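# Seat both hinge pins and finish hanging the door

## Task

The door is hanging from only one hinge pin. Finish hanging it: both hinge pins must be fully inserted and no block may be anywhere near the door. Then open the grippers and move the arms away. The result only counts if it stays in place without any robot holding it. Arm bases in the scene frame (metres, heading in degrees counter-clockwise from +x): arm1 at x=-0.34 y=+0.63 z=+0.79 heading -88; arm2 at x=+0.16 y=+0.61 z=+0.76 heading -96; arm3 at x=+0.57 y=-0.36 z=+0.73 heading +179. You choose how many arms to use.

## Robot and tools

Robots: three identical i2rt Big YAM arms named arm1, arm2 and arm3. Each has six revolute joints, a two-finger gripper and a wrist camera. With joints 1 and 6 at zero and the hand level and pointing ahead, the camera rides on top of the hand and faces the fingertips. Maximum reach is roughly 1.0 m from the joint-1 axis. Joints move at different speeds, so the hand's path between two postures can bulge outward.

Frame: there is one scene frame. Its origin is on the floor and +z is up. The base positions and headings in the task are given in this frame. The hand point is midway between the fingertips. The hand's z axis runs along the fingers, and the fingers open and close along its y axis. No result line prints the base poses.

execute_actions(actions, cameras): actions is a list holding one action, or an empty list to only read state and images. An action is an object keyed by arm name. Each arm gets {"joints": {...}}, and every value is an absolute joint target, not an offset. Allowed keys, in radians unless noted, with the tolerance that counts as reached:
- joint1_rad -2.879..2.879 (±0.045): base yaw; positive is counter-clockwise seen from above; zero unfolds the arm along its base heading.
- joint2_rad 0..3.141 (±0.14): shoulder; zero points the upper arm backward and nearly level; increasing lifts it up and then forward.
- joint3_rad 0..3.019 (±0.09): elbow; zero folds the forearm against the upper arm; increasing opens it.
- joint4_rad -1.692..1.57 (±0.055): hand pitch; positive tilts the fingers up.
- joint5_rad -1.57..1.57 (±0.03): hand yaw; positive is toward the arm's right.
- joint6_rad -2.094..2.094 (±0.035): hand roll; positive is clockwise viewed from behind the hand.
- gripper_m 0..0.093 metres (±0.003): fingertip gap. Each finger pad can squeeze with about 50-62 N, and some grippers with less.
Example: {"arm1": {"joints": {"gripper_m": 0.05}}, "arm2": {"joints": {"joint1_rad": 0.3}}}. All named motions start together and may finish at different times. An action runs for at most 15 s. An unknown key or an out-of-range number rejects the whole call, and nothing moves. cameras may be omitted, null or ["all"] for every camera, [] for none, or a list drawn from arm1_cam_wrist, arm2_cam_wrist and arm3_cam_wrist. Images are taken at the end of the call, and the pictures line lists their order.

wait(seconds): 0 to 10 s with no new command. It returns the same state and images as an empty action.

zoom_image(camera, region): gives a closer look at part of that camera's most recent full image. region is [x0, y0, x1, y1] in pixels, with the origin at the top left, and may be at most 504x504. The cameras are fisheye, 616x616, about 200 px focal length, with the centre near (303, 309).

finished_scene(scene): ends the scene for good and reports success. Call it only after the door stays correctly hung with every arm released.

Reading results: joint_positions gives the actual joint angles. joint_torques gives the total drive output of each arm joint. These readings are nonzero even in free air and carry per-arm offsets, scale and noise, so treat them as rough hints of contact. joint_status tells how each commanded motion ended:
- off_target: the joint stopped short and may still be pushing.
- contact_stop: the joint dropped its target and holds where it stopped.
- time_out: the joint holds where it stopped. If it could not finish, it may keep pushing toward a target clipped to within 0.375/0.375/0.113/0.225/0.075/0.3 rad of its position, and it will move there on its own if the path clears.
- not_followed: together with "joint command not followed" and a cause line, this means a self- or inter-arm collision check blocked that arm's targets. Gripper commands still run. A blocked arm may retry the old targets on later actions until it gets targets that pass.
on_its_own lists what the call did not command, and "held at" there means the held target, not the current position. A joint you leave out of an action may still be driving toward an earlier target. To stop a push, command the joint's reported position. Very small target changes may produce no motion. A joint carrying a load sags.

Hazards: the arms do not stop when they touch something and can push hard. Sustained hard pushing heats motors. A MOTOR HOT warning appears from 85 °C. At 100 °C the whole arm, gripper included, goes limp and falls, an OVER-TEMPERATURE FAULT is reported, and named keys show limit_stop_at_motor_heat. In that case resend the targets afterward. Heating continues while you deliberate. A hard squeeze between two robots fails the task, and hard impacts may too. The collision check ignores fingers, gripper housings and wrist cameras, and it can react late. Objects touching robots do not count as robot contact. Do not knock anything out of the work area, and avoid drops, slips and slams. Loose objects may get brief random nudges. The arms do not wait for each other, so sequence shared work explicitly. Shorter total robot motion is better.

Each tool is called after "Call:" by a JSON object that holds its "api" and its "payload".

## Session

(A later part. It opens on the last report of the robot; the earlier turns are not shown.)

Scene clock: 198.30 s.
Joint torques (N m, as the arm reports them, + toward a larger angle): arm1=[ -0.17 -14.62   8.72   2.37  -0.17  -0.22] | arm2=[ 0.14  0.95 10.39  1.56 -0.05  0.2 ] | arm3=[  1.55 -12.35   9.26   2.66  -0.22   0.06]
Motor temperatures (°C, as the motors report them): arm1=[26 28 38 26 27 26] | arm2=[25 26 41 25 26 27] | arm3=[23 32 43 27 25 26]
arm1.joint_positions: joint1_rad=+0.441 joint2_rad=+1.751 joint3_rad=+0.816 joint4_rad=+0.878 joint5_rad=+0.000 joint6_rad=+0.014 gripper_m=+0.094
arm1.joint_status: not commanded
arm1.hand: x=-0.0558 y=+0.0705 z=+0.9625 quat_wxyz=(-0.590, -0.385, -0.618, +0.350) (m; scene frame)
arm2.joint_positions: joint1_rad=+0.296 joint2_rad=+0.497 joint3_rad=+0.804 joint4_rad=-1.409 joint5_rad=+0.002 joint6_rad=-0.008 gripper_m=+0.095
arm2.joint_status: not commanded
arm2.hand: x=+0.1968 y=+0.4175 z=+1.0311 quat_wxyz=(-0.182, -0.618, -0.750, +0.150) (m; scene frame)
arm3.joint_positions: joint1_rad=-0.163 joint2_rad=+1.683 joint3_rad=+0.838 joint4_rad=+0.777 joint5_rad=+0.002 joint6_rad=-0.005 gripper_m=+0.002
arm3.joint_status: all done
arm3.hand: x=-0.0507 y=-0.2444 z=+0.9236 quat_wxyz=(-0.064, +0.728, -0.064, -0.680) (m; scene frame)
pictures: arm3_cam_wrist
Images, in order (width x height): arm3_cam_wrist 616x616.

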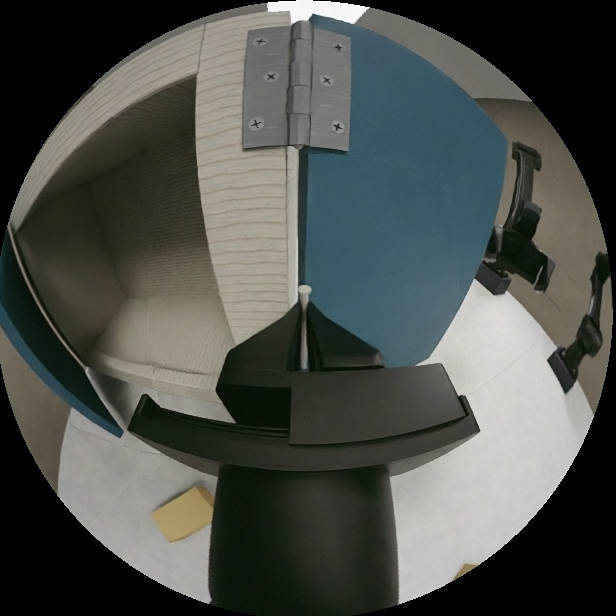

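Call:
{"api": "execute_actions", "payload": {"actions": [{"arm3":{"joints":{"joint1_rad":-0.136,"joint3_rad":0.87}}}]}}

Call:
{"api": "zoom_image", "payload": {"camera": "arm3_cam_wrist", "region": [250,270,360,400]}}

Scene clock: 203.50 s.
Joint torques (N m, as the arm reports them, + toward a larger angle): arm1=[ -0.14 -14.61   8.7    2.35  -0.17  -0.2 ] | arm2=[-0.26  1.61 10.44  1.41 -0.06  0.2 ] | arm3=[  2.59 -12.04   9.97   2.58  -0.24   0.07]
Motor temperatures (°C, as the motors report them): arm1=[26 28 38 26 27 26] | arm2=[25 26 41 25 26 27] | arm3=[23 32 43 27 25 26]
arm1.joint_positions: joint1_rad=+0.441 joint2_rad=+1.751 joint3_rad=+0.816 joint4_rad=+0.878 joint5_rad=+0.000 joint6_rad=+0.014 gripper_m=+0.094
arm1.joint_status: not commanded
arm1.hand: x=-0.0558 y=+0.0705 z=+0.9625 quat_wxyz=(-0.590, -0.385, -0.618, +0.350) (m; scene frame)
arm2.joint_positions: joint1_rad=+0.296 joint2_rad=+0.497 joint3_rad=+0.804 joint4_rad=-1.409 joint5_rad=+0.002 joint6_rad=-0.008 gripper_m=+0.095
arm2.joint_status: not commanded
arm2.hand: x=+0.1968 y=+0.4175 z=+1.0311 quat_wxyz=(-0.182, -0.618, -0.750, +0.150) (m; scene frame)
arm3.joint_positions: joint1_rad=-0.162 joint2_rad=+1.683 joint3_rad=+0.838 joint4_rad=+0.777 joint5_rad=+0.002 joint6_rad=-0.005 gripper_m=+0.002
arm3.joint_status: all done
arm3.hand: x=-0.0508 y=-0.2449 z=+0.9236 quat_wxyz=(-0.063, +0.728, -0.064, -0.680) (m; scene frame)
pictures: arm1_cam_wrist, arm2_cam_wrist, arm3_cam_wrist
Images, in order (width x height): arm1_cam_wrist 616x616, arm2_cam_wrist 616x616, arm3_cam_wrist 616x616.

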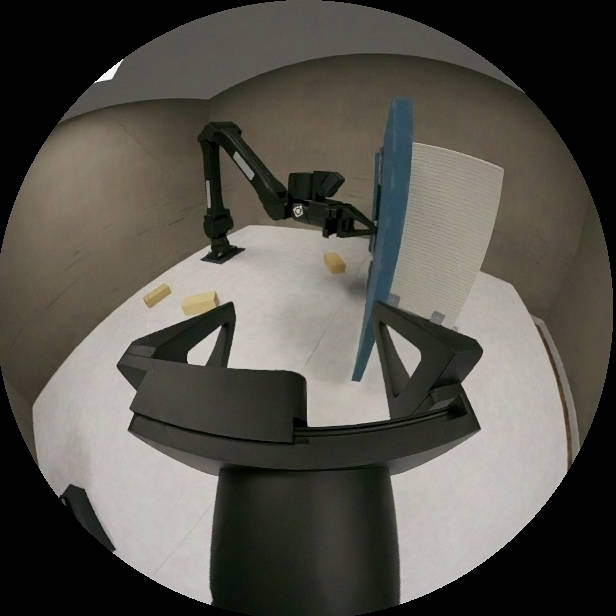

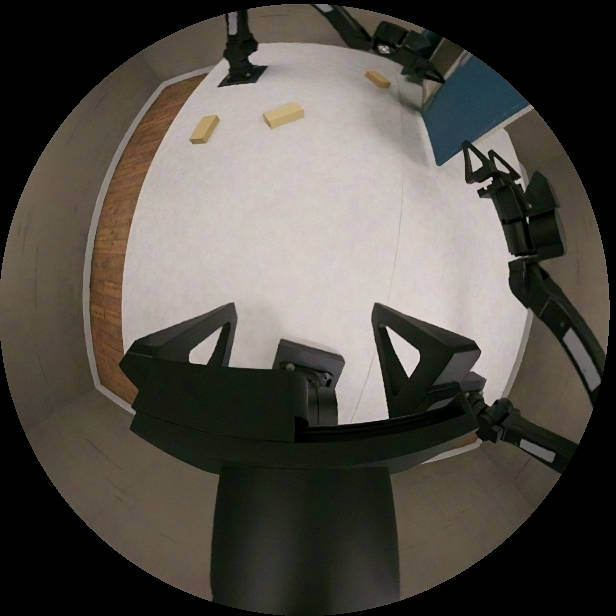

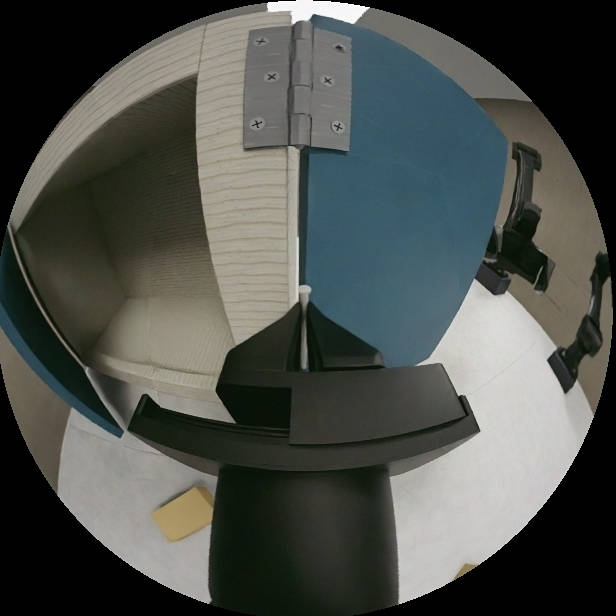

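Region (250, 270, 360, 400) of arm3_cam_wrist's 616x616 image, scaled by 3.877, with more detail than that image has; it fills the left 426 columns of this view, and the rest is white.

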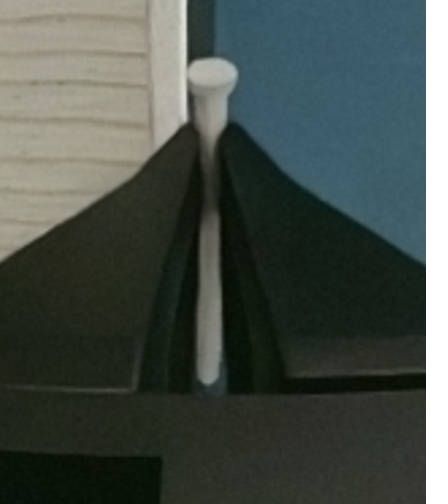

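Call:
{"api": "execute_actions", "payload": {"actions": [{"arm3":{"joints":{"joint1_rad":-0.145,"joint2_rad":1.60,"joint3_rad":0.83,"joint4_rad":0.74}}}], "cameras": ["arm3_cam_wrist"]}}

Call:
{"api": "zoom_image", "payload": {"camera": "arm3_cam_wrist", "region": [250,270,360,400]}}

Scene clock: 208.40 s.
Joint torques (N m, as the arm reports them, + toward a larger angle): arm1=[ -0.17 -14.62   8.72   2.33  -0.17  -0.2 ] | arm2=[-0.28  0.96 10.25  1.46 -0.08  0.18] | arm3=[  1.17 -11.94   7.69   1.46  -0.22   0.09]
Motor temperatures (°C, as the motors report them): arm1=[26 28 38 26 27 26] | arm2=[25 26 41 25 26 27] | arm3=[23 32 43 27 25 26]
arm1.joint_positions: joint1_rad=+0.441 joint2_rad=+1.751 joint3_rad=+0.816 joint4_rad=+0.878 joint5_rad=+0.000 joint6_rad=+0.014 gripper_m=+0.094
arm1.joint_status: not commanded
arm1.hand: x=-0.0558 y=+0.0705 z=+0.9625 quat_wxyz=(-0.590, -0.385, -0.618, +0.350) (m; scene frame)
arm2.joint_positions: joint1_rad=+0.296 joint2_rad=+0.497 joint3_rad=+0.804 joint4_rad=-1.409 joint5_rad=+0.002 joint6_rad=-0.008 gripper_m=+0.095
arm2.joint_status: not commanded
arm2.hand: x=+0.1968 y=+0.4175 z=+1.0311 quat_wxyz=(-0.182, -0.618, -0.750, +0.150) (m; scene frame)
arm3.joint_positions: joint1_rad=-0.160 joint2_rad=+1.609 joint3_rad=+0.830 joint4_rad=+0.749 joint5_rad=+0.002 joint6_rad=-0.005 gripper_m=+0.002
arm3.joint_status: all done
arm3.hand: x=-0.0421 y=-0.2480 z=+0.9573 quat_wxyz=(-0.064, +0.715, -0.062, -0.693) (m; scene frame)
pictures: arm3_cam_wrist
Images, in order (width x height): arm3_cam_wrist 616x616.

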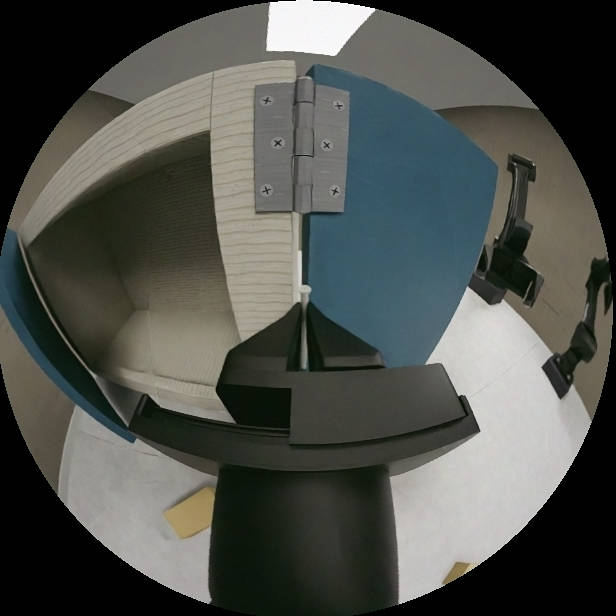

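Region (250, 270, 360, 400) of arm3_cam_wrist's 616x616 image, scaled by 3.877, with more detail than that image has; it fills the left 426 columns of this view, and the rest is white.

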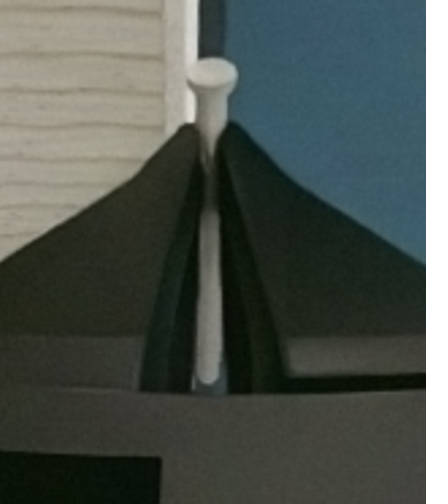

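Call:
{"api": "execute_actions", "payload": {"actions": [{"arm3":{"joints":{"joint2_rad":1.67,"joint3_rad":0.895,"joint4_rad":0.745}}}], "cameras": ["arm3_cam_wrist"]}}

Call:
{"api": "zoom_image", "payload": {"camera": "arm3_cam_wrist", "region": [250,270,360,400]}}

Scene clock: 215.93 s.
Joint torques (N m, as the arm reports them, + toward a larger angle): arm1=[ -0.19 -14.52   8.72   2.3   -0.17  -0.21] | arm2=[ 0.03  1.2  10.25  1.47 -0.09  0.18] | arm3=[ 1.33 -9.81 11.59  1.67 -0.21  0.09]
Motor temperatures (°C, as the motors report them): arm1=[26 28 38 26 27 26] | arm2=[25 26 41 25 26 27] | arm3=[23 33 43 27 25 26]
arm1.joint_positions: joint1_rad=+0.441 joint2_rad=+1.751 joint3_rad=+0.816 joint4_rad=+0.878 joint5_rad=+0.000 joint6_rad=+0.014 gripper_m=+0.094
arm1.joint_status: not commanded
arm1.hand: x=-0.0558 y=+0.0705 z=+0.9625 quat_wxyz=(-0.590, -0.385, -0.618, +0.350) (m; scene frame)
arm2.joint_positions: joint1_rad=+0.296 joint2_rad=+0.497 joint3_rad=+0.804 joint4_rad=-1.409 joint5_rad=+0.002 joint6_rad=-0.008 gripper_m=+0.095
arm2.joint_status: not commanded
arm2.hand: x=+0.1968 y=+0.4175 z=+1.0311 quat_wxyz=(-0.182, -0.618, -0.750, +0.150) (m; scene frame)
arm3.joint_positions: joint1_rad=-0.160 joint2_rad=+1.652 joint3_rad=+0.848 joint4_rad=+0.749 joint5_rad=+0.002 joint6_rad=-0.005 gripper_m=+0.002
arm3.joint_status: all done
arm3.hand: x=-0.0512 y=-0.2464 z=+0.9409 quat_wxyz=(-0.063, +0.723, -0.063, -0.685) (m; scene frame)
pictures: arm3_cam_wrist
Images, in order (width x height): arm3_cam_wrist 616x616.

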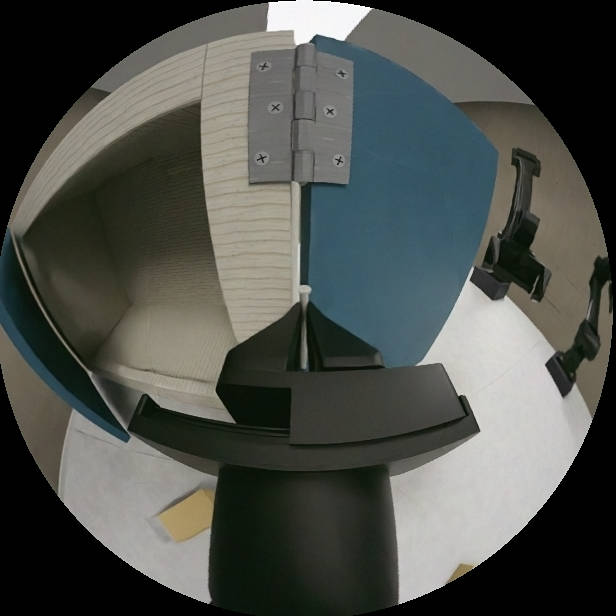

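Region (250, 270, 360, 400) of arm3_cam_wrist's 616x616 image, scaled by 3.877, with more detail than that image has; it fills the left 426 columns of this view, and the rest is white.

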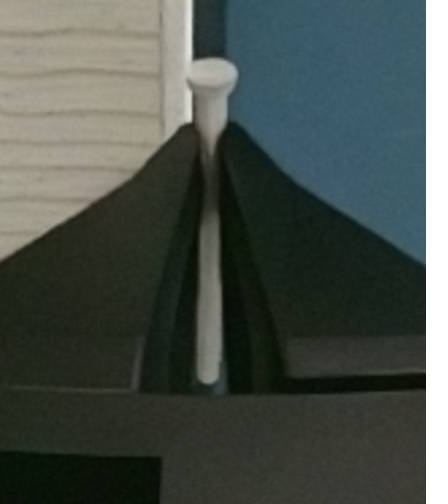

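Call:
{"api": "execute_actions", "payload": {"actions": [{"arm1":{"joints":{"joint1_rad":0.1,"joint2_rad":1.38,"joint3_rad":0.40,"joint4_rad":0.72}},"arm2":{"joints":{"joint1_rad":-0.1,"joint2_rad":1.45,"joint3_rad":0.5,"joint4_rad":0.75}}}], "cameras": ["arm2_cam_wrist"]}}

Scene clock: 226.63 s.
Joint torques (N m, as the arm reports them, + toward a larger angle): arm1=[ 0.24 -8.02  6.11  1.24 -0.23 -0.2 ] | arm2=[-1.2  -7.78  7.87  2.94 -0.04  0.17] | arm3=[  1.61 -10.23  11.64   1.67  -0.24   0.09]
Motor temperatures (°C, as the motors report them): arm1=[26 28 38 26 27 26] | arm2=[25 26 41 25 26 27] | arm3=[23 32 44 27 25 26]
arm1.joint_positions: joint1_rad=+0.094 joint2_rad=+1.379 joint3_rad=+0.393 joint4_rad=+0.729 joint5_rad=+0.002 joint6_rad=+0.014 gripper_m=+0.094
arm1.joint_status: all done
arm1.hand: x=-0.2846 y=+0.1681 z=+0.9268 quat_wxyz=(-0.462, -0.529, -0.591, +0.397) (m; scene frame)
arm2.joint_positions: joint1_rad=-0.094 joint2_rad=+1.444 joint3_rad=+0.498 joint4_rad=+0.721 joint5_rad=+0.002 joint6_rad=-0.008 gripper_m=+0.095
arm2.joint_status: all done
arm2.hand: x=+0.0593 y=+0.1162 z=+0.9151 quat_wxyz=(-0.395, -0.605, -0.493, +0.485) (m; scene frame)
arm3.joint_positions: joint1_rad=-0.160 joint2_rad=+1.652 joint3_rad=+0.848 joint4_rad=+0.749 joint5_rad=+0.002 joint6_rad=-0.005 gripper_m=+0.002
arm3.joint_status: not commanded
arm3.hand: x=-0.0512 y=-0.2464 z=+0.9409 quat_wxyz=(-0.063, +0.723, -0.063, -0.685) (m; scene frame)
pictures: arm2_cam_wrist
Images, in order (width x height): arm2_cam_wrist 616x616.

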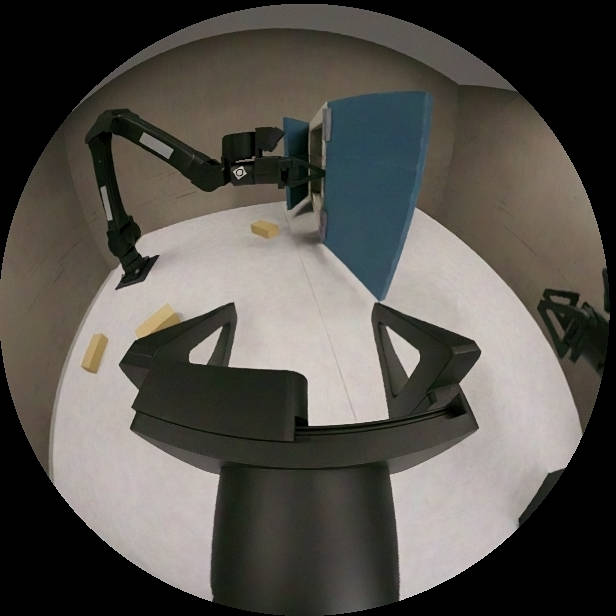

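Call:
{"api": "zoom_image", "payload": {"camera": "arm2_cam_wrist", "region": [280,150,360,250]}}

Region (280, 150, 360, 250) of arm2_cam_wrist's 616x616 image, scaled by 5.040, with more detail than that image has; it fills the left 403 columns of this view, and the rest is white.

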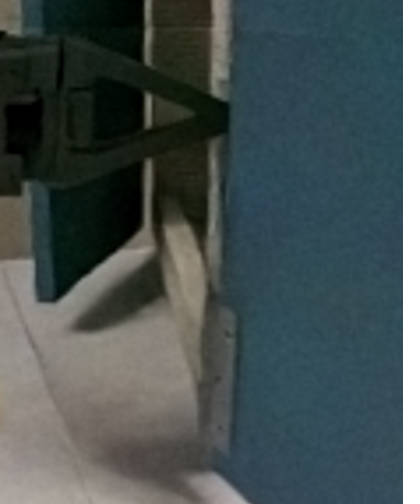

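Call:
{"api": "execute_actions", "payload": {"actions": [{"arm3":{"joints":{"joint2_rad":1.72,"joint3_rad":0.90,"joint4_rad":0.81}}}], "cameras": ["arm3_cam_wrist"]}}

Call:
{"api": "zoom_image", "payload": {"camera": "arm3_cam_wrist", "region": [250,270,360,400]}}

Scene clock: 234.63 s.
Joint torques (N m, as the arm reports them, + toward a larger angle): arm1=[ 0.29 -7.63  6.19  1.25 -0.24 -0.19] | arm2=[-0.55 -7.84  7.86  2.85 -0.05  0.2 ] | arm3=[ 1.2  -8.57 11.78  1.86 -0.21  0.08]
Motor temperatures (°C, as the motors report them): arm1=[26 27 37 25 27 26] | arm2=[25 26 40 25 26 27] | arm3=[23 32 45 27 25 26]
arm1.joint_positions: joint1_rad=+0.094 joint2_rad=+1.379 joint3_rad=+0.393 joint4_rad=+0.729 joint5_rad=+0.002 joint6_rad=+0.014 gripper_m=+0.094
arm1.joint_status: not commanded
arm1.hand: x=-0.2846 y=+0.1681 z=+0.9268 quat_wxyz=(-0.462, -0.529, -0.591, +0.397) (m; scene frame)
arm2.joint_positions: joint1_rad=-0.094 joint2_rad=+1.444 joint3_rad=+0.498 joint4_rad=+0.721 joint5_rad=+0.002 joint6_rad=-0.008 gripper_m=+0.095
arm2.joint_status: not commanded
arm2.hand: x=+0.0593 y=+0.1162 z=+0.9151 quat_wxyz=(-0.395, -0.605, -0.493, +0.485) (m; scene frame)
arm3.joint_positions: joint1_rad=-0.158 joint2_rad=+1.675 joint3_rad=+0.848 joint4_rad=+0.804 joint5_rad=+0.002 joint6_rad=-0.005 gripper_m=+0.002
arm3.joint_status: all done
arm3.hand: x=-0.0538 y=-0.2469 z=+0.9403 quat_wxyz=(-0.064, +0.712, -0.061, -0.696) (m; scene frame)
pictures: arm3_cam_wrist
Images, in order (width x height): arm3_cam_wrist 616x616.

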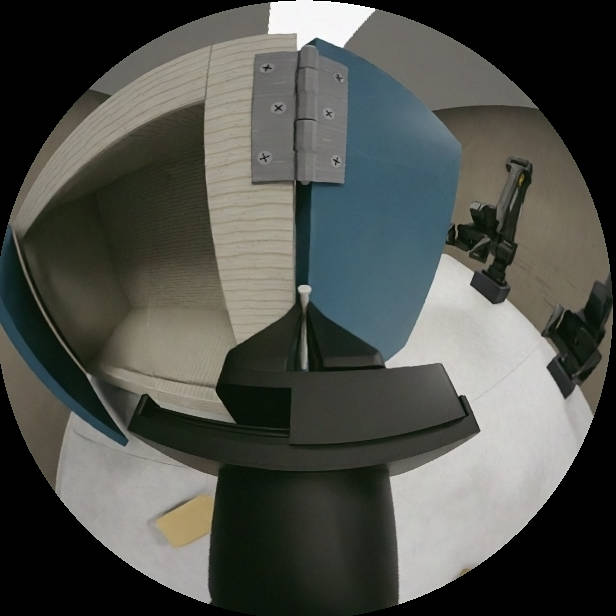

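Region (250, 270, 360, 400) of arm3_cam_wrist's 616x616 image, scaled by 3.877, with more detail than that image has; it fills the left 426 columns of this view, and the rest is white.

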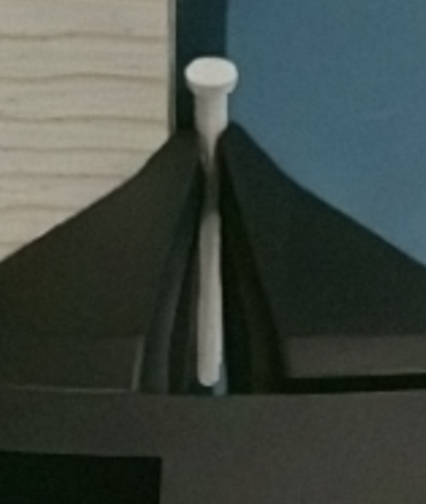

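Call:
{"api": "execute_actions", "payload": {"actions": [{"arm3":{"joints":{"joint2_rad":1.76,"joint4_rad":0.84}}}], "cameras": ["arm3_cam_wrist"]}}

Call:
{"api": "zoom_image", "payload": {"camera": "arm3_cam_wrist", "region": [250,270,360,400]}}

Scene clock: 239.57 s.
Joint torques (N m, as the arm reports them, + toward a larger angle): arm1=[ 0.31 -7.79  6.17  1.18 -0.23 -0.19] | arm2=[-1.3  -7.86  7.81  2.9  -0.04  0.25] | arm3=[ 0.77 -6.47 11.67  1.54 -0.25  0.09]
Motor temperatures (°C, as the motors report them): arm1=[26 27 37 25 27 26] | arm2=[25 26 40 25 26 27] | arm3=[23 32 46 27 25 26]
arm1.joint_positions: joint1_rad=+0.094 joint2_rad=+1.379 joint3_rad=+0.393 joint4_rad=+0.729 joint5_rad=+0.002 joint6_rad=+0.014 gripper_m=+0.094
arm1.joint_status: not commanded
arm1.hand: x=-0.2846 y=+0.1681 z=+0.9268 quat_wxyz=(-0.462, -0.529, -0.591, +0.397) (m; scene frame)
arm2.joint_positions: joint1_rad=-0.094 joint2_rad=+1.444 joint3_rad=+0.498 joint4_rad=+0.721 joint5_rad=+0.002 joint6_rad=-0.008 gripper_m=+0.095
arm2.joint_status: not commanded
arm2.hand: x=+0.0593 y=+0.1162 z=+0.9151 quat_wxyz=(-0.395, -0.605, -0.493, +0.485) (m; scene frame)
arm3.joint_positions: joint1_rad=-0.158 joint2_rad=+1.692 joint3_rad=+0.848 joint4_rad=+0.847 joint5_rad=+0.002 joint6_rad=-0.004 gripper_m=+0.002
arm3.joint_status: all done
arm3.hand: x=-0.0553 y=-0.2469 z=+0.9403 quat_wxyz=(-0.064, +0.703, -0.060, -0.705) (m; scene frame)
pictures: arm3_cam_wrist
Images, in order (width x height): arm3_cam_wrist 616x616.

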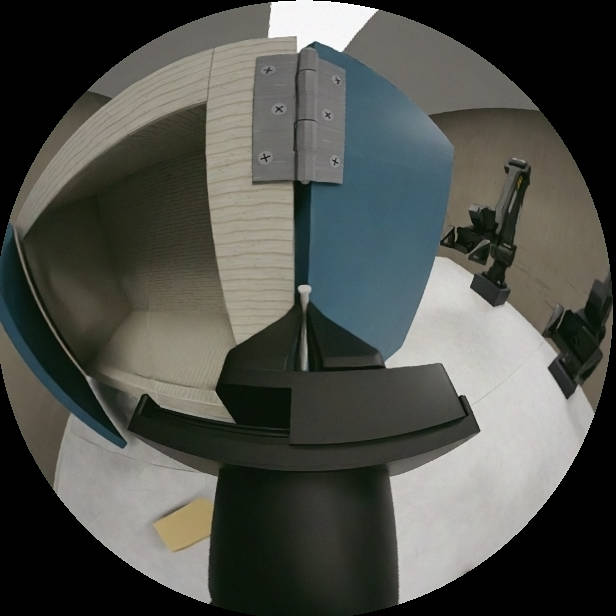

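Region (250, 270, 360, 400) of arm3_cam_wrist's 616x616 image, scaled by 3.877, with more detail than that image has; it fills the left 426 columns of this view, and the rest is white.

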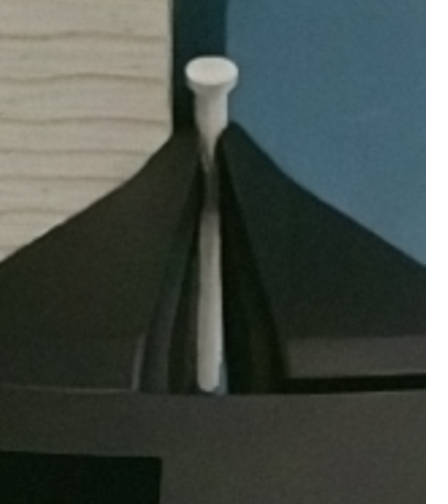

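Call:
{"api": "execute_actions", "payload": {"actions": [{"arm3":{"joints":{"joint2_rad":1.68}}}], "cameras": ["arm2_cam_wrist"]}}

Call:
{"api": "zoom_image", "payload": {"camera": "arm2_cam_wrist", "region": [290,150,350,250]}}

Scene clock: 243.97 s.
Joint torques (N m, as the arm reports them, + toward a larger angle): arm1=[ 0.25 -7.85  6.16  1.27 -0.24 -0.2 ] | arm2=[-0.91 -7.65  7.88  2.89 -0.09  0.17] | arm3=[  1.17 -11.8   11.72   1.53  -0.23   0.06]
Motor temperatures (°C, as the motors report them): arm1=[26 27 37 25 27 26] | arm2=[25 26 40 25 26 27] | arm3=[23 32 46 27 25 26]
arm1.joint_positions: joint1_rad=+0.094 joint2_rad=+1.379 joint3_rad=+0.393 joint4_rad=+0.729 joint5_rad=+0.002 joint6_rad=+0.014 gripper_m=+0.094
arm1.joint_status: not commanded
arm1.hand: x=-0.2846 y=+0.1681 z=+0.9268 quat_wxyz=(-0.462, -0.529, -0.591, +0.397) (m; scene frame)
arm2.joint_positions: joint1_rad=-0.094 joint2_rad=+1.444 joint3_rad=+0.498 joint4_rad=+0.721 joint5_rad=+0.002 joint6_rad=-0.008 gripper_m=+0.095
arm2.joint_status: not commanded
arm2.hand: x=+0.0593 y=+0.1162 z=+0.9151 quat_wxyz=(-0.395, -0.605, -0.493, +0.485) (m; scene frame)
arm3.joint_positions: joint1_rad=-0.158 joint2_rad=+1.689 joint3_rad=+0.848 joint4_rad=+0.847 joint5_rad=+0.002 joint6_rad=-0.003 gripper_m=+0.002
arm3.joint_status: all done
arm3.hand: x=-0.0551 y=-0.2469 z=+0.9419 quat_wxyz=(-0.064, +0.703, -0.061, -0.706) (m; scene frame)
pictures: arm2_cam_wrist
Images, in order (width x height): arm2_cam_wrist 616x616.

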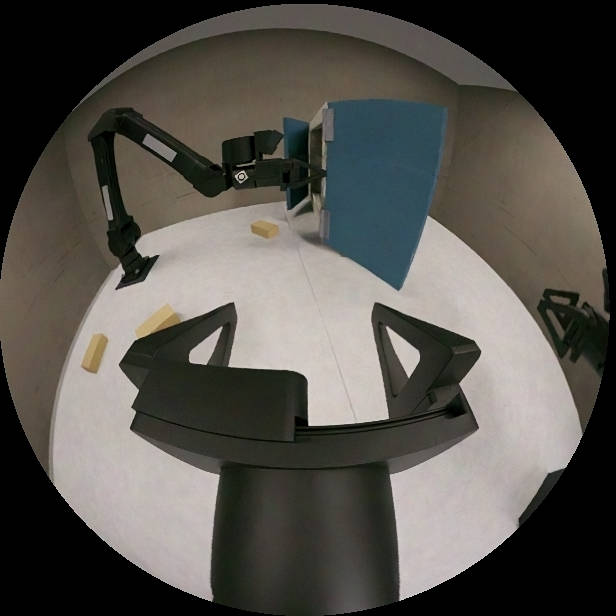

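Region (290, 150, 350, 250) of arm2_cam_wrist's 616x616 image, scaled by 5.040, with more detail than that image has; it fills the left 302 columns of this view, and the rest is white.

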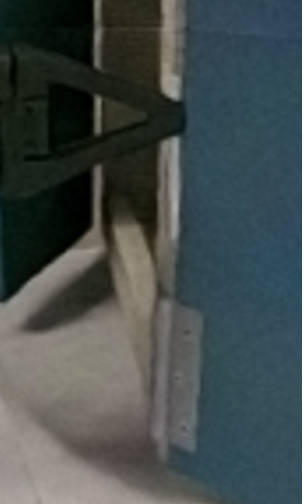

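Call:
{"api": "execute_actions", "payload": {"actions": [{"arm3":{"joints":{"joint2_rad":1.73,"joint4_rad":0.79}},"arm2":{"joints":{"joint1_rad":0.02,"joint2_rad":1.55,"joint3_rad":0.6,"joint4_rad":0.8}}}], "cameras": ["arm2_cam_wrist","arm3_cam_wrist"]}}

Call:
{"api": "zoom_image", "payload": {"camera": "arm2_cam_wrist", "region": [300,130,400,250]}}

Scene clock: 250.70 s.
Joint torques (N m, as the arm reports them, + toward a larger angle): arm1=[ 0.19 -7.81  6.19  1.19 -0.24 -0.19] | arm2=[-0.53 -9.21 10.41  2.82 -0.04  0.2 ] | arm3=[ 1.18 -8.37 11.77  0.36 -0.24  0.07]
Motor temperatures (°C, as the motors report them): arm1=[26 27 36 25 27 26] | arm2=[25 26 40 25 26 27] | arm3=[23 32 47 27 25 26]
arm1.joint_positions: joint1_rad=+0.094 joint2_rad=+1.379 joint3_rad=+0.393 joint4_rad=+0.729 joint5_rad=+0.002 joint6_rad=+0.014 gripper_m=+0.094
arm1.joint_status: not commanded
arm1.hand: x=-0.2846 y=+0.1681 z=+0.9268 quat_wxyz=(-0.462, -0.529, -0.591, +0.397) (m; scene frame)
arm2.joint_positions: joint1_rad=+0.025 joint2_rad=+1.544 joint3_rad=+0.566 joint4_rad=+0.771 joint5_rad=+0.002 joint6_rad=-0.007 gripper_m=+0.095
arm2.joint_status: all done
arm2.hand: x=+0.1161 y=+0.0784 z=+0.9090 quat_wxyz=(-0.428, -0.570, -0.524, +0.466) (m; scene frame)
arm3.joint_positions: joint1_rad=-0.158 joint2_rad=+1.687 joint3_rad=+0.848 joint4_rad=+0.830 joint5_rad=+0.002 joint6_rad=-0.003 gripper_m=+0.002
arm3.joint_status: all done
arm3.hand: x=-0.0549 y=-0.2469 z=+0.9394 quat_wxyz=(-0.063, +0.708, -0.061, -0.701) (m; scene frame)
pictures: arm2_cam_wrist, arm3_cam_wrist
Images, in order (width x height): arm2_cam_wrist 616x616, arm3_cam_wrist 616x616.

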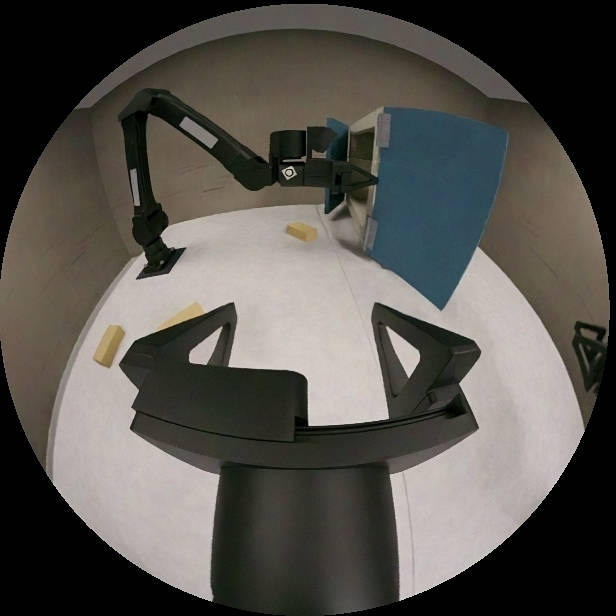

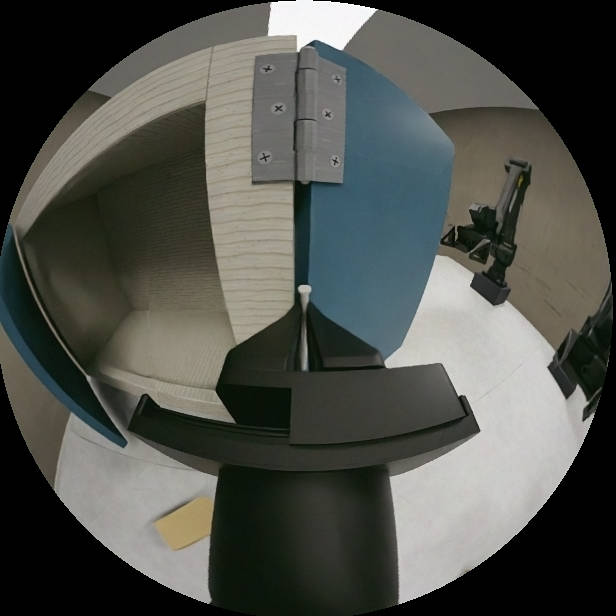

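Region (300, 130, 400, 250) of arm2_cam_wrist's 616x616 image, scaled by 4.200, with more detail than that image has.

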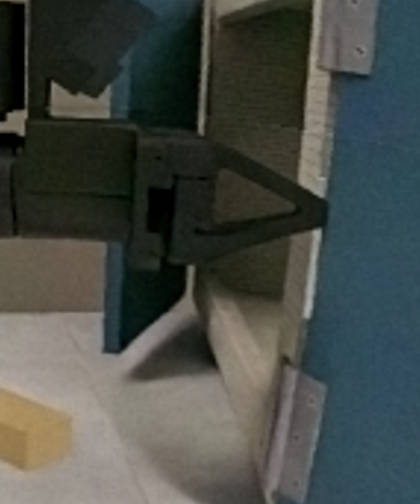

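Call:
{"api": "execute_actions", "payload": {"actions": [{"arm3":{"joints":{"joint2_rad":1.69,"joint3_rad":0.815,"joint4_rad":0.80}}}], "cameras": ["arm2_cam_wrist"]}}

Call:
{"api": "zoom_image", "payload": {"camera": "arm2_cam_wrist", "region": [330,160,400,250]}}

Scene clock: 258.23 s.
Joint torques (N m, as the arm reports them, + toward a larger angle): arm1=[ 0.29 -7.81  6.18  1.23 -0.24 -0.2 ] | arm2=[-0.7  -8.5  10.27  2.9  -0.06  0.17] | arm3=[  1.27 -10.83   7.27   1.43  -0.24   0.05]
Motor temperatures (°C, as the motors report them): arm1=[26 27 36 25 27 26] | arm2=[25 27 40 26 26 27] | arm3=[23 32 47 26 25 26]
arm1.joint_positions: joint1_rad=+0.094 joint2_rad=+1.379 joint3_rad=+0.393 joint4_rad=+0.729 joint5_rad=+0.002 joint6_rad=+0.014 gripper_m=+0.094
arm1.joint_status: not commanded
arm1.hand: x=-0.2846 y=+0.1681 z=+0.9268 quat_wxyz=(-0.462, -0.529, -0.591, +0.397) (m; scene frame)
arm2.joint_positions: joint1_rad=+0.025 joint2_rad=+1.544 joint3_rad=+0.566 joint4_rad=+0.771 joint5_rad=+0.002 joint6_rad=-0.007 gripper_m=+0.095
arm2.joint_status: not commanded
arm2.hand: x=+0.1161 y=+0.0784 z=+0.9090 quat_wxyz=(-0.428, -0.570, -0.524, +0.466) (m; scene frame)
arm3.joint_positions: joint1_rad=-0.158 joint2_rad=+1.683 joint3_rad=+0.814 joint4_rad=+0.808 joint5_rad=+0.002 joint6_rad=-0.003 gripper_m=+0.002
arm3.joint_status: all done
arm3.hand: x=-0.0444 y=-0.2488 z=+0.9196 quat_wxyz=(-0.062, +0.725, -0.062, -0.683) (m; scene frame)
pictures: arm2_cam_wrist
Images, in order (width x height): arm2_cam_wrist 616x616.

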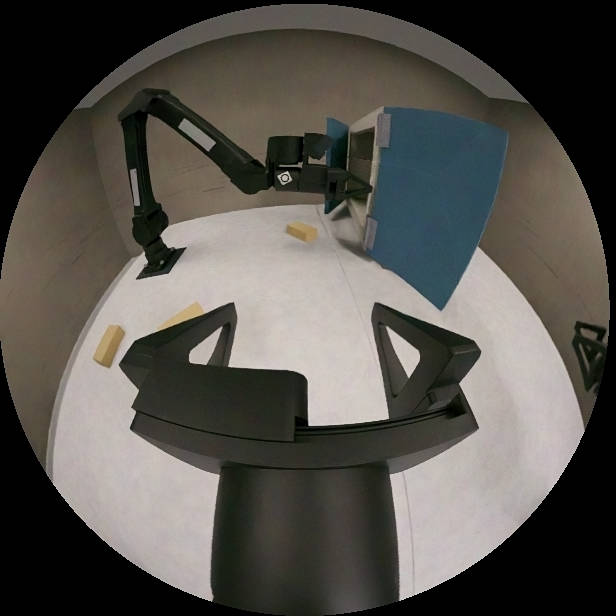

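Region (330, 160, 400, 250) of arm2_cam_wrist's 616x616 image, scaled by 5.600, with more detail than that image has.

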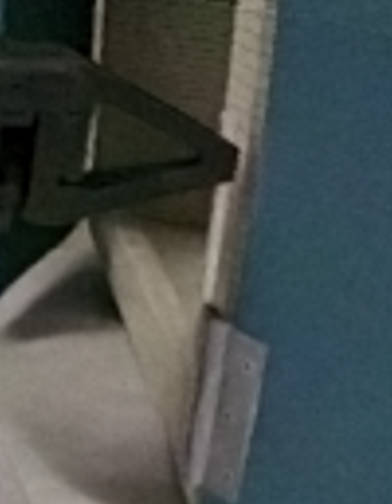

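Call:
{"api": "execute_actions", "payload": {"actions": [{"arm3":{"joints":{"joint2_rad":1.76,"joint3_rad":0.825,"joint4_rad":0.88}}}], "cameras": ["arm2_cam_wrist","arm3_cam_wrist"]}}

Call:
{"api": "zoom_image", "payload": {"camera": "arm2_cam_wrist", "region": [330,160,400,250]}}

Call:
{"api": "zoom_image", "payload": {"camera": "arm3_cam_wrist", "region": [250,270,360,400]}}

Scene clock: 265.23 s.
Joint torques (N m, as the arm reports them, + toward a larger angle): arm1=[ 0.3  -7.92  6.18  1.28 -0.25 -0.19] | arm2=[-1.11 -9.06 10.31  2.9  -0.02  0.16] | arm3=[  1.09 -10.74   7.75   2.7   -0.19   0.07]
Motor temperatures (°C, as the motors report them): arm1=[26 27 36 25 27 26] | arm2=[25 27 41 26 26 27] | arm3=[23 32 45 27 25 26]
arm1.joint_positions: joint1_rad=+0.094 joint2_rad=+1.379 joint3_rad=+0.393 joint4_rad=+0.729 joint5_rad=+0.002 joint6_rad=+0.014 gripper_m=+0.094
arm1.joint_status: not commanded
arm1.hand: x=-0.2846 y=+0.1681 z=+0.9268 quat_wxyz=(-0.462, -0.529, -0.591, +0.397) (m; scene frame)
arm2.joint_positions: joint1_rad=+0.025 joint2_rad=+1.544 joint3_rad=+0.566 joint4_rad=+0.771 joint5_rad=+0.002 joint6_rad=-0.007 gripper_m=+0.095
arm2.joint_status: not commanded
arm2.hand: x=+0.1161 y=+0.0784 z=+0.9090 quat_wxyz=(-0.428, -0.570, -0.524, +0.466) (m; scene frame)
arm3.joint_positions: joint1_rad=-0.158 joint2_rad=+1.750 joint3_rad=+0.814 joint4_rad=+0.857 joint5_rad=+0.002 joint6_rad=-0.003 gripper_m=+0.002
arm3.joint_status: all done
arm3.hand: x=-0.0483 y=-0.2480 z=+0.8909 quat_wxyz=(-0.061, +0.732, -0.063, -0.676) (m; scene frame)
pictures: arm2_cam_wrist, arm3_cam_wrist
Images, in order (width x height): arm2_cam_wrist 616x616, arm3_cam_wrist 616x616.

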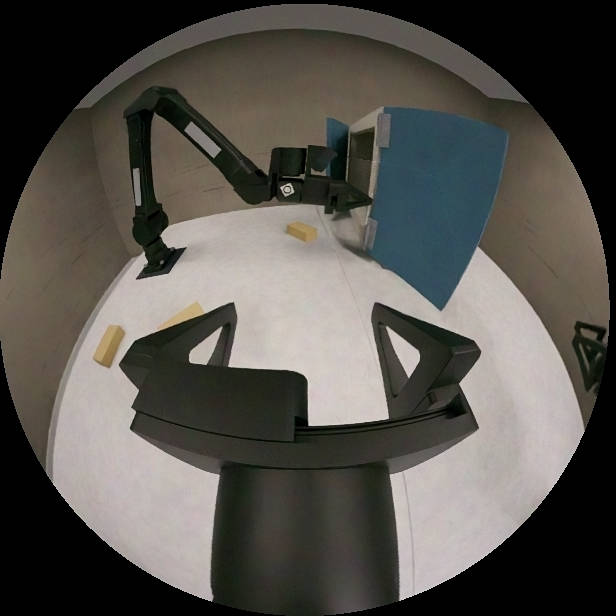

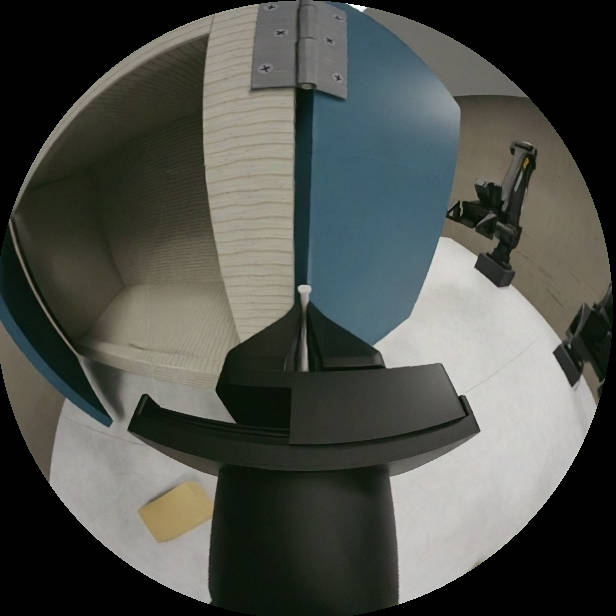

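Region (330, 160, 400, 250) of arm2_cam_wrist's 616x616 image, scaled by 5.600, with more detail than that image has.

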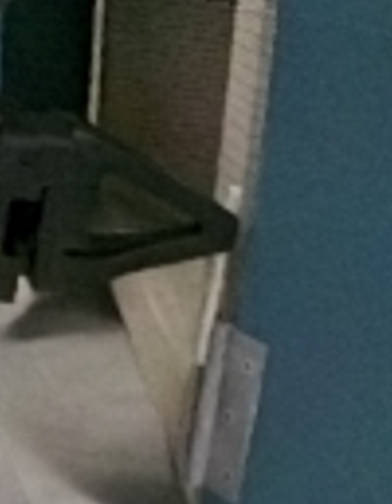

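Region (250, 270, 360, 400) of arm3_cam_wrist's 616x616 image, scaled by 3.877, with more detail than that image has; it fills the left 426 columns of this view, and the rest is white.

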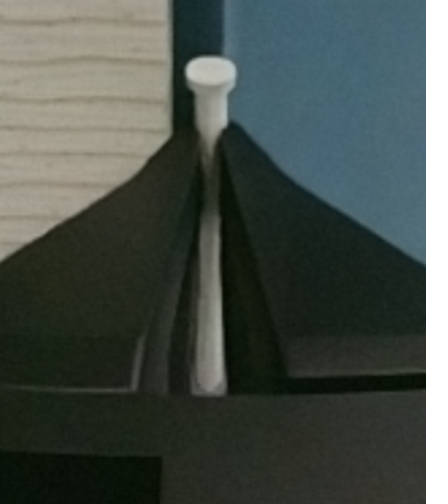

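Call:
{"api": "execute_actions", "payload": {"actions": [{"arm3":{"joints":{"joint2_rad":1.65,"joint3_rad":0.80,"joint4_rad":0.78}}}], "cameras": []}}

Call:
{"api": "execute_actions", "payload": {"actions": [{"arm3":{"joints":{"joint2_rad":1.70,"joint3_rad":0.875,"joint4_rad":0.83}}}], "cameras": ["arm2_cam_wrist"]}}

Call:
{"api": "zoom_image", "payload": {"camera": "arm2_cam_wrist", "region": [330,160,400,250]}}

Scene clock: 274.17 s.
Joint torques (N m, as the arm reports them, + toward a larger angle): arm1=[ 0.35 -7.78  6.16  1.27 -0.25 -0.2 ] | arm2=[-0.81 -9.17 10.12  2.93 -0.04  0.18] | arm3=[  1.24 -11.69   7.45   1.5   -0.23   0.07]
Motor temperatures (°C, as the motors report them): arm1=[26 26 36 25 27 26] | arm2=[25 27 41 26 26 27] | arm3=[23 32 44 27 25 26]
arm1.joint_positions: joint1_rad=+0.094 joint2_rad=+1.379 joint3_rad=+0.393 joint4_rad=+0.729 joint5_rad=+0.002 joint6_rad=+0.014 gripper_m=+0.094
arm1.joint_status: not commanded
arm1.hand: x=-0.2846 y=+0.1681 z=+0.9268 quat_wxyz=(-0.462, -0.529, -0.591, +0.397) (m; scene frame)
arm2.joint_positions: joint1_rad=+0.025 joint2_rad=+1.544 joint3_rad=+0.566 joint4_rad=+0.771 joint5_rad=+0.002 joint6_rad=-0.007 gripper_m=+0.095
arm2.joint_status: not commanded
arm2.hand: x=+0.1161 y=+0.0784 z=+0.9090 quat_wxyz=(-0.428, -0.570, -0.524, +0.466) (m; scene frame)
arm3.joint_positions: joint1_rad=-0.158 joint2_rad=+1.657 joint3_rad=+0.798 joint4_rad=+0.789 joint5_rad=+0.002 joint6_rad=-0.003 gripper_m=+0.002
arm3.joint_status: all done
arm3.hand: x=-0.0377 y=-0.2499 z=+0.9226 quat_wxyz=(-0.062, +0.728, -0.063, -0.679) (m; scene frame)
pictures: none
No camera images: the call's "cameras" was empty. Leave "cameras" out to get every camera's image.

Scene clock: 274.93 s.
Joint torques (N m, as the arm reports them, + toward a larger angle): arm1=[ 0.18 -7.76  6.15  1.27 -0.25 -0.2 ] | arm2=[-0.73 -9.48 10.15  2.93 -0.05  0.21] | arm3=[  1.27 -10.67  11.01   2.58  -0.23   0.07]
Motor temperatures (°C, as the motors report them): arm1=[26 26 36 25 27 26] | arm2=[25 27 41 26 26 27] | arm3=[23 32 44 27 25 26]
arm1.joint_positions: joint1_rad=+0.094 joint2_rad=+1.379 joint3_rad=+0.393 joint4_rad=+0.729 joint5_rad=+0.002 joint6_rad=+0.014 gripper_m=+0.094
arm1.joint_status: not commanded
arm1.hand: x=-0.2846 y=+0.1681 z=+0.9268 quat_wxyz=(-0.462, -0.529, -0.591, +0.397) (m; scene frame)
arm2.joint_positions: joint1_rad=+0.025 joint2_rad=+1.544 joint3_rad=+0.566 joint4_rad=+0.771 joint5_rad=+0.002 joint6_rad=-0.007 gripper_m=+0.095
arm2.joint_status: not commanded
arm2.hand: x=+0.1161 y=+0.0784 z=+0.9090 quat_wxyz=(-0.428, -0.570, -0.524, +0.466) (m; scene frame)
arm3.joint_positions: joint1_rad=-0.158 joint2_rad=+1.688 joint3_rad=+0.831 joint4_rad=+0.808 joint5_rad=+0.002 joint6_rad=-0.003 gripper_m=+0.002
arm3.joint_status: all done
arm3.hand: x=-0.0499 y=-0.2478 z=+0.9246 quat_wxyz=(-0.062, +0.722, -0.062, -0.687) (m; scene frame)
pictures: arm2_cam_wrist
Images, in order (width x height): arm2_cam_wrist 616x616.

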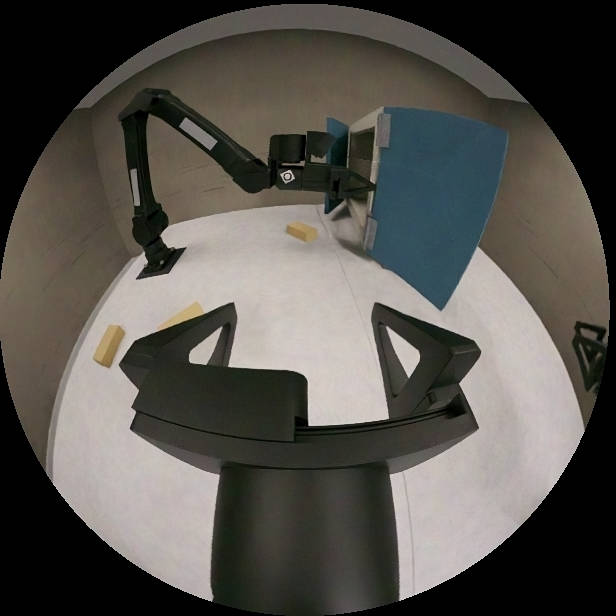

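Region (330, 160, 400, 250) of arm2_cam_wrist's 616x616 image, scaled by 5.600, with more detail than that image has.

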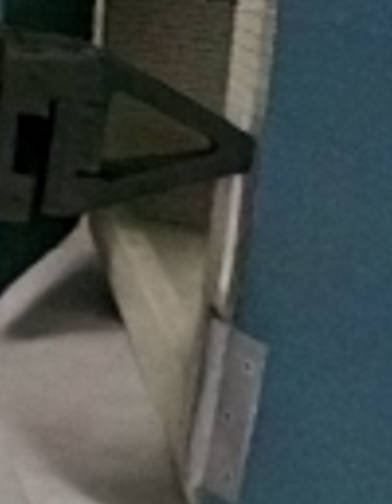

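Call:
{"api": "execute_actions", "payload": {"actions": [{"arm3":{"joints":{"joint2_rad":1.745,"joint3_rad":0.83,"joint4_rad":0.87}}}], "cameras": ["arm2_cam_wrist"]}}

Call:
{"api": "zoom_image", "payload": {"camera": "arm2_cam_wrist", "region": [330,160,400,250]}}

Scene clock: 281.13 s.
Joint torques (N m, as the arm reports them, + toward a larger angle): arm1=[ 0.28 -7.71  6.19  1.21 -0.25 -0.2 ] | arm2=[-0.57 -8.91 10.2   3.04 -0.04  0.18] | arm3=[  1.23 -10.8    7.     2.42  -0.22   0.06]
Motor temperatures (°C, as the motors report them): arm1=[26 26 36 25 27 26] | arm2=[25 27 41 26 26 27] | arm3=[23 33 45 27 25 26]
arm1.joint_positions: joint1_rad=+0.094 joint2_rad=+1.379 joint3_rad=+0.393 joint4_rad=+0.729 joint5_rad=+0.002 joint6_rad=+0.014 gripper_m=+0.094
arm1.joint_status: not commanded
arm1.hand: x=-0.2846 y=+0.1681 z=+0.9268 quat_wxyz=(-0.462, -0.529, -0.591, +0.397) (m; scene frame)
arm2.joint_positions: joint1_rad=+0.025 joint2_rad=+1.544 joint3_rad=+0.566 joint4_rad=+0.771 joint5_rad=+0.002 joint6_rad=-0.007 gripper_m=+0.095
arm2.joint_status: not commanded
arm2.hand: x=+0.1161 y=+0.0784 z=+0.9090 quat_wxyz=(-0.428, -0.570, -0.524, +0.466) (m; scene frame)
arm3.joint_positions: joint1_rad=-0.158 joint2_rad=+1.731 joint3_rad=+0.831 joint4_rad=+0.854 joint5_rad=+0.002 joint6_rad=-0.003 gripper_m=+0.002
arm3.joint_status: all done
arm3.hand: x=-0.0529 y=-0.2472 z=+0.9097 quat_wxyz=(-0.062, +0.721, -0.062, -0.688) (m; scene frame)
pictures: arm2_cam_wrist
Images, in order (width x height): arm2_cam_wrist 616x616.

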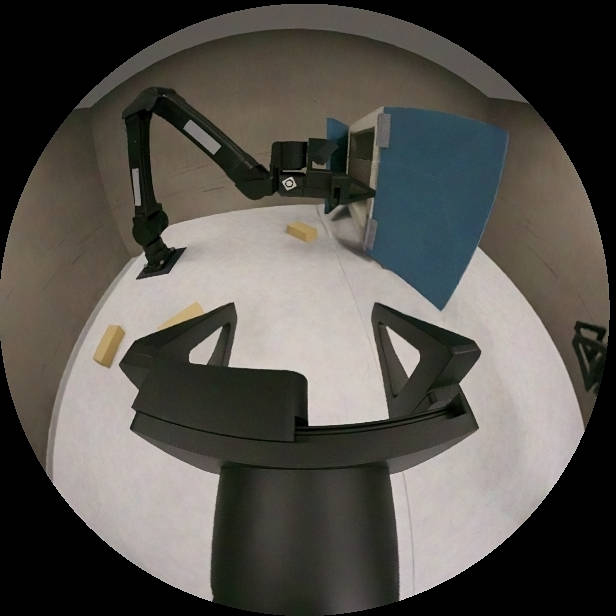

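Region (330, 160, 400, 250) of arm2_cam_wrist's 616x616 image, scaled by 5.600, with more detail than that image has.

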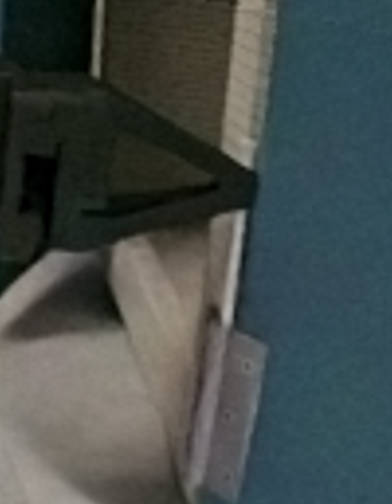

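Call:
{"api": "execute_actions", "payload": {"actions": [{"arm3":{"joints":{"joint2_rad":1.72,"joint3_rad":0.805,"joint4_rad":0.86}}}], "cameras": ["arm2_cam_wrist"]}}

Call:
{"api": "zoom_image", "payload": {"camera": "arm2_cam_wrist", "region": [345,185,395,245]}}

Scene clock: 285.50 s.
Joint torques (N m, as the arm reports them, + toward a larger angle): arm1=[ 0.22 -7.6   6.18  1.21 -0.23 -0.19] | arm2=[-1.08 -9.3  10.32  2.96 -0.01  0.17] | arm3=[  0.93 -12.15   5.54   2.04  -0.21   0.07]
Motor temperatures (°C, as the motors report them): arm1=[26 26 36 25 27 26] | arm2=[25 27 41 26 26 27] | arm3=[23 33 44 27 25 26]
arm1.joint_positions: joint1_rad=+0.094 joint2_rad=+1.379 joint3_rad=+0.393 joint4_rad=+0.729 joint5_rad=+0.002 joint6_rad=+0.014 gripper_m=+0.094
arm1.joint_status: not commanded
arm1.hand: x=-0.2846 y=+0.1681 z=+0.9268 quat_wxyz=(-0.462, -0.529, -0.591, +0.397) (m; scene frame)
arm2.joint_positions: joint1_rad=+0.025 joint2_rad=+1.544 joint3_rad=+0.566 joint4_rad=+0.771 joint5_rad=+0.002 joint6_rad=-0.007 gripper_m=+0.095
arm2.joint_status: not commanded
arm2.hand: x=+0.1161 y=+0.0784 z=+0.9090 quat_wxyz=(-0.428, -0.570, -0.524, +0.466) (m; scene frame)
arm3.joint_positions: joint1_rad=-0.158 joint2_rad=+1.726 joint3_rad=+0.822 joint4_rad=+0.855 joint5_rad=+0.002 joint6_rad=-0.003 gripper_m=+0.002
arm3.joint_status: all done
arm3.hand: x=-0.0500 y=-0.2478 z=+0.9087 quat_wxyz=(-0.062, +0.721, -0.062, -0.687) (m; scene frame)
pictures: arm2_cam_wrist
Images, in order (width x height): arm2_cam_wrist 616x616.

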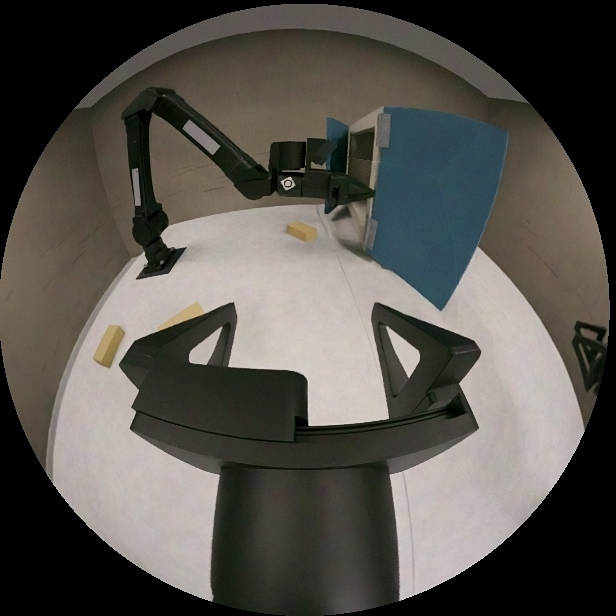

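Region (345, 185, 395, 245) of arm2_cam_wrist's 616x616 image, scaled by 8.400, with more detail than that image has.

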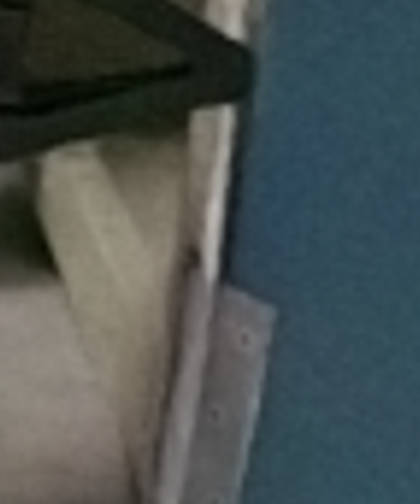

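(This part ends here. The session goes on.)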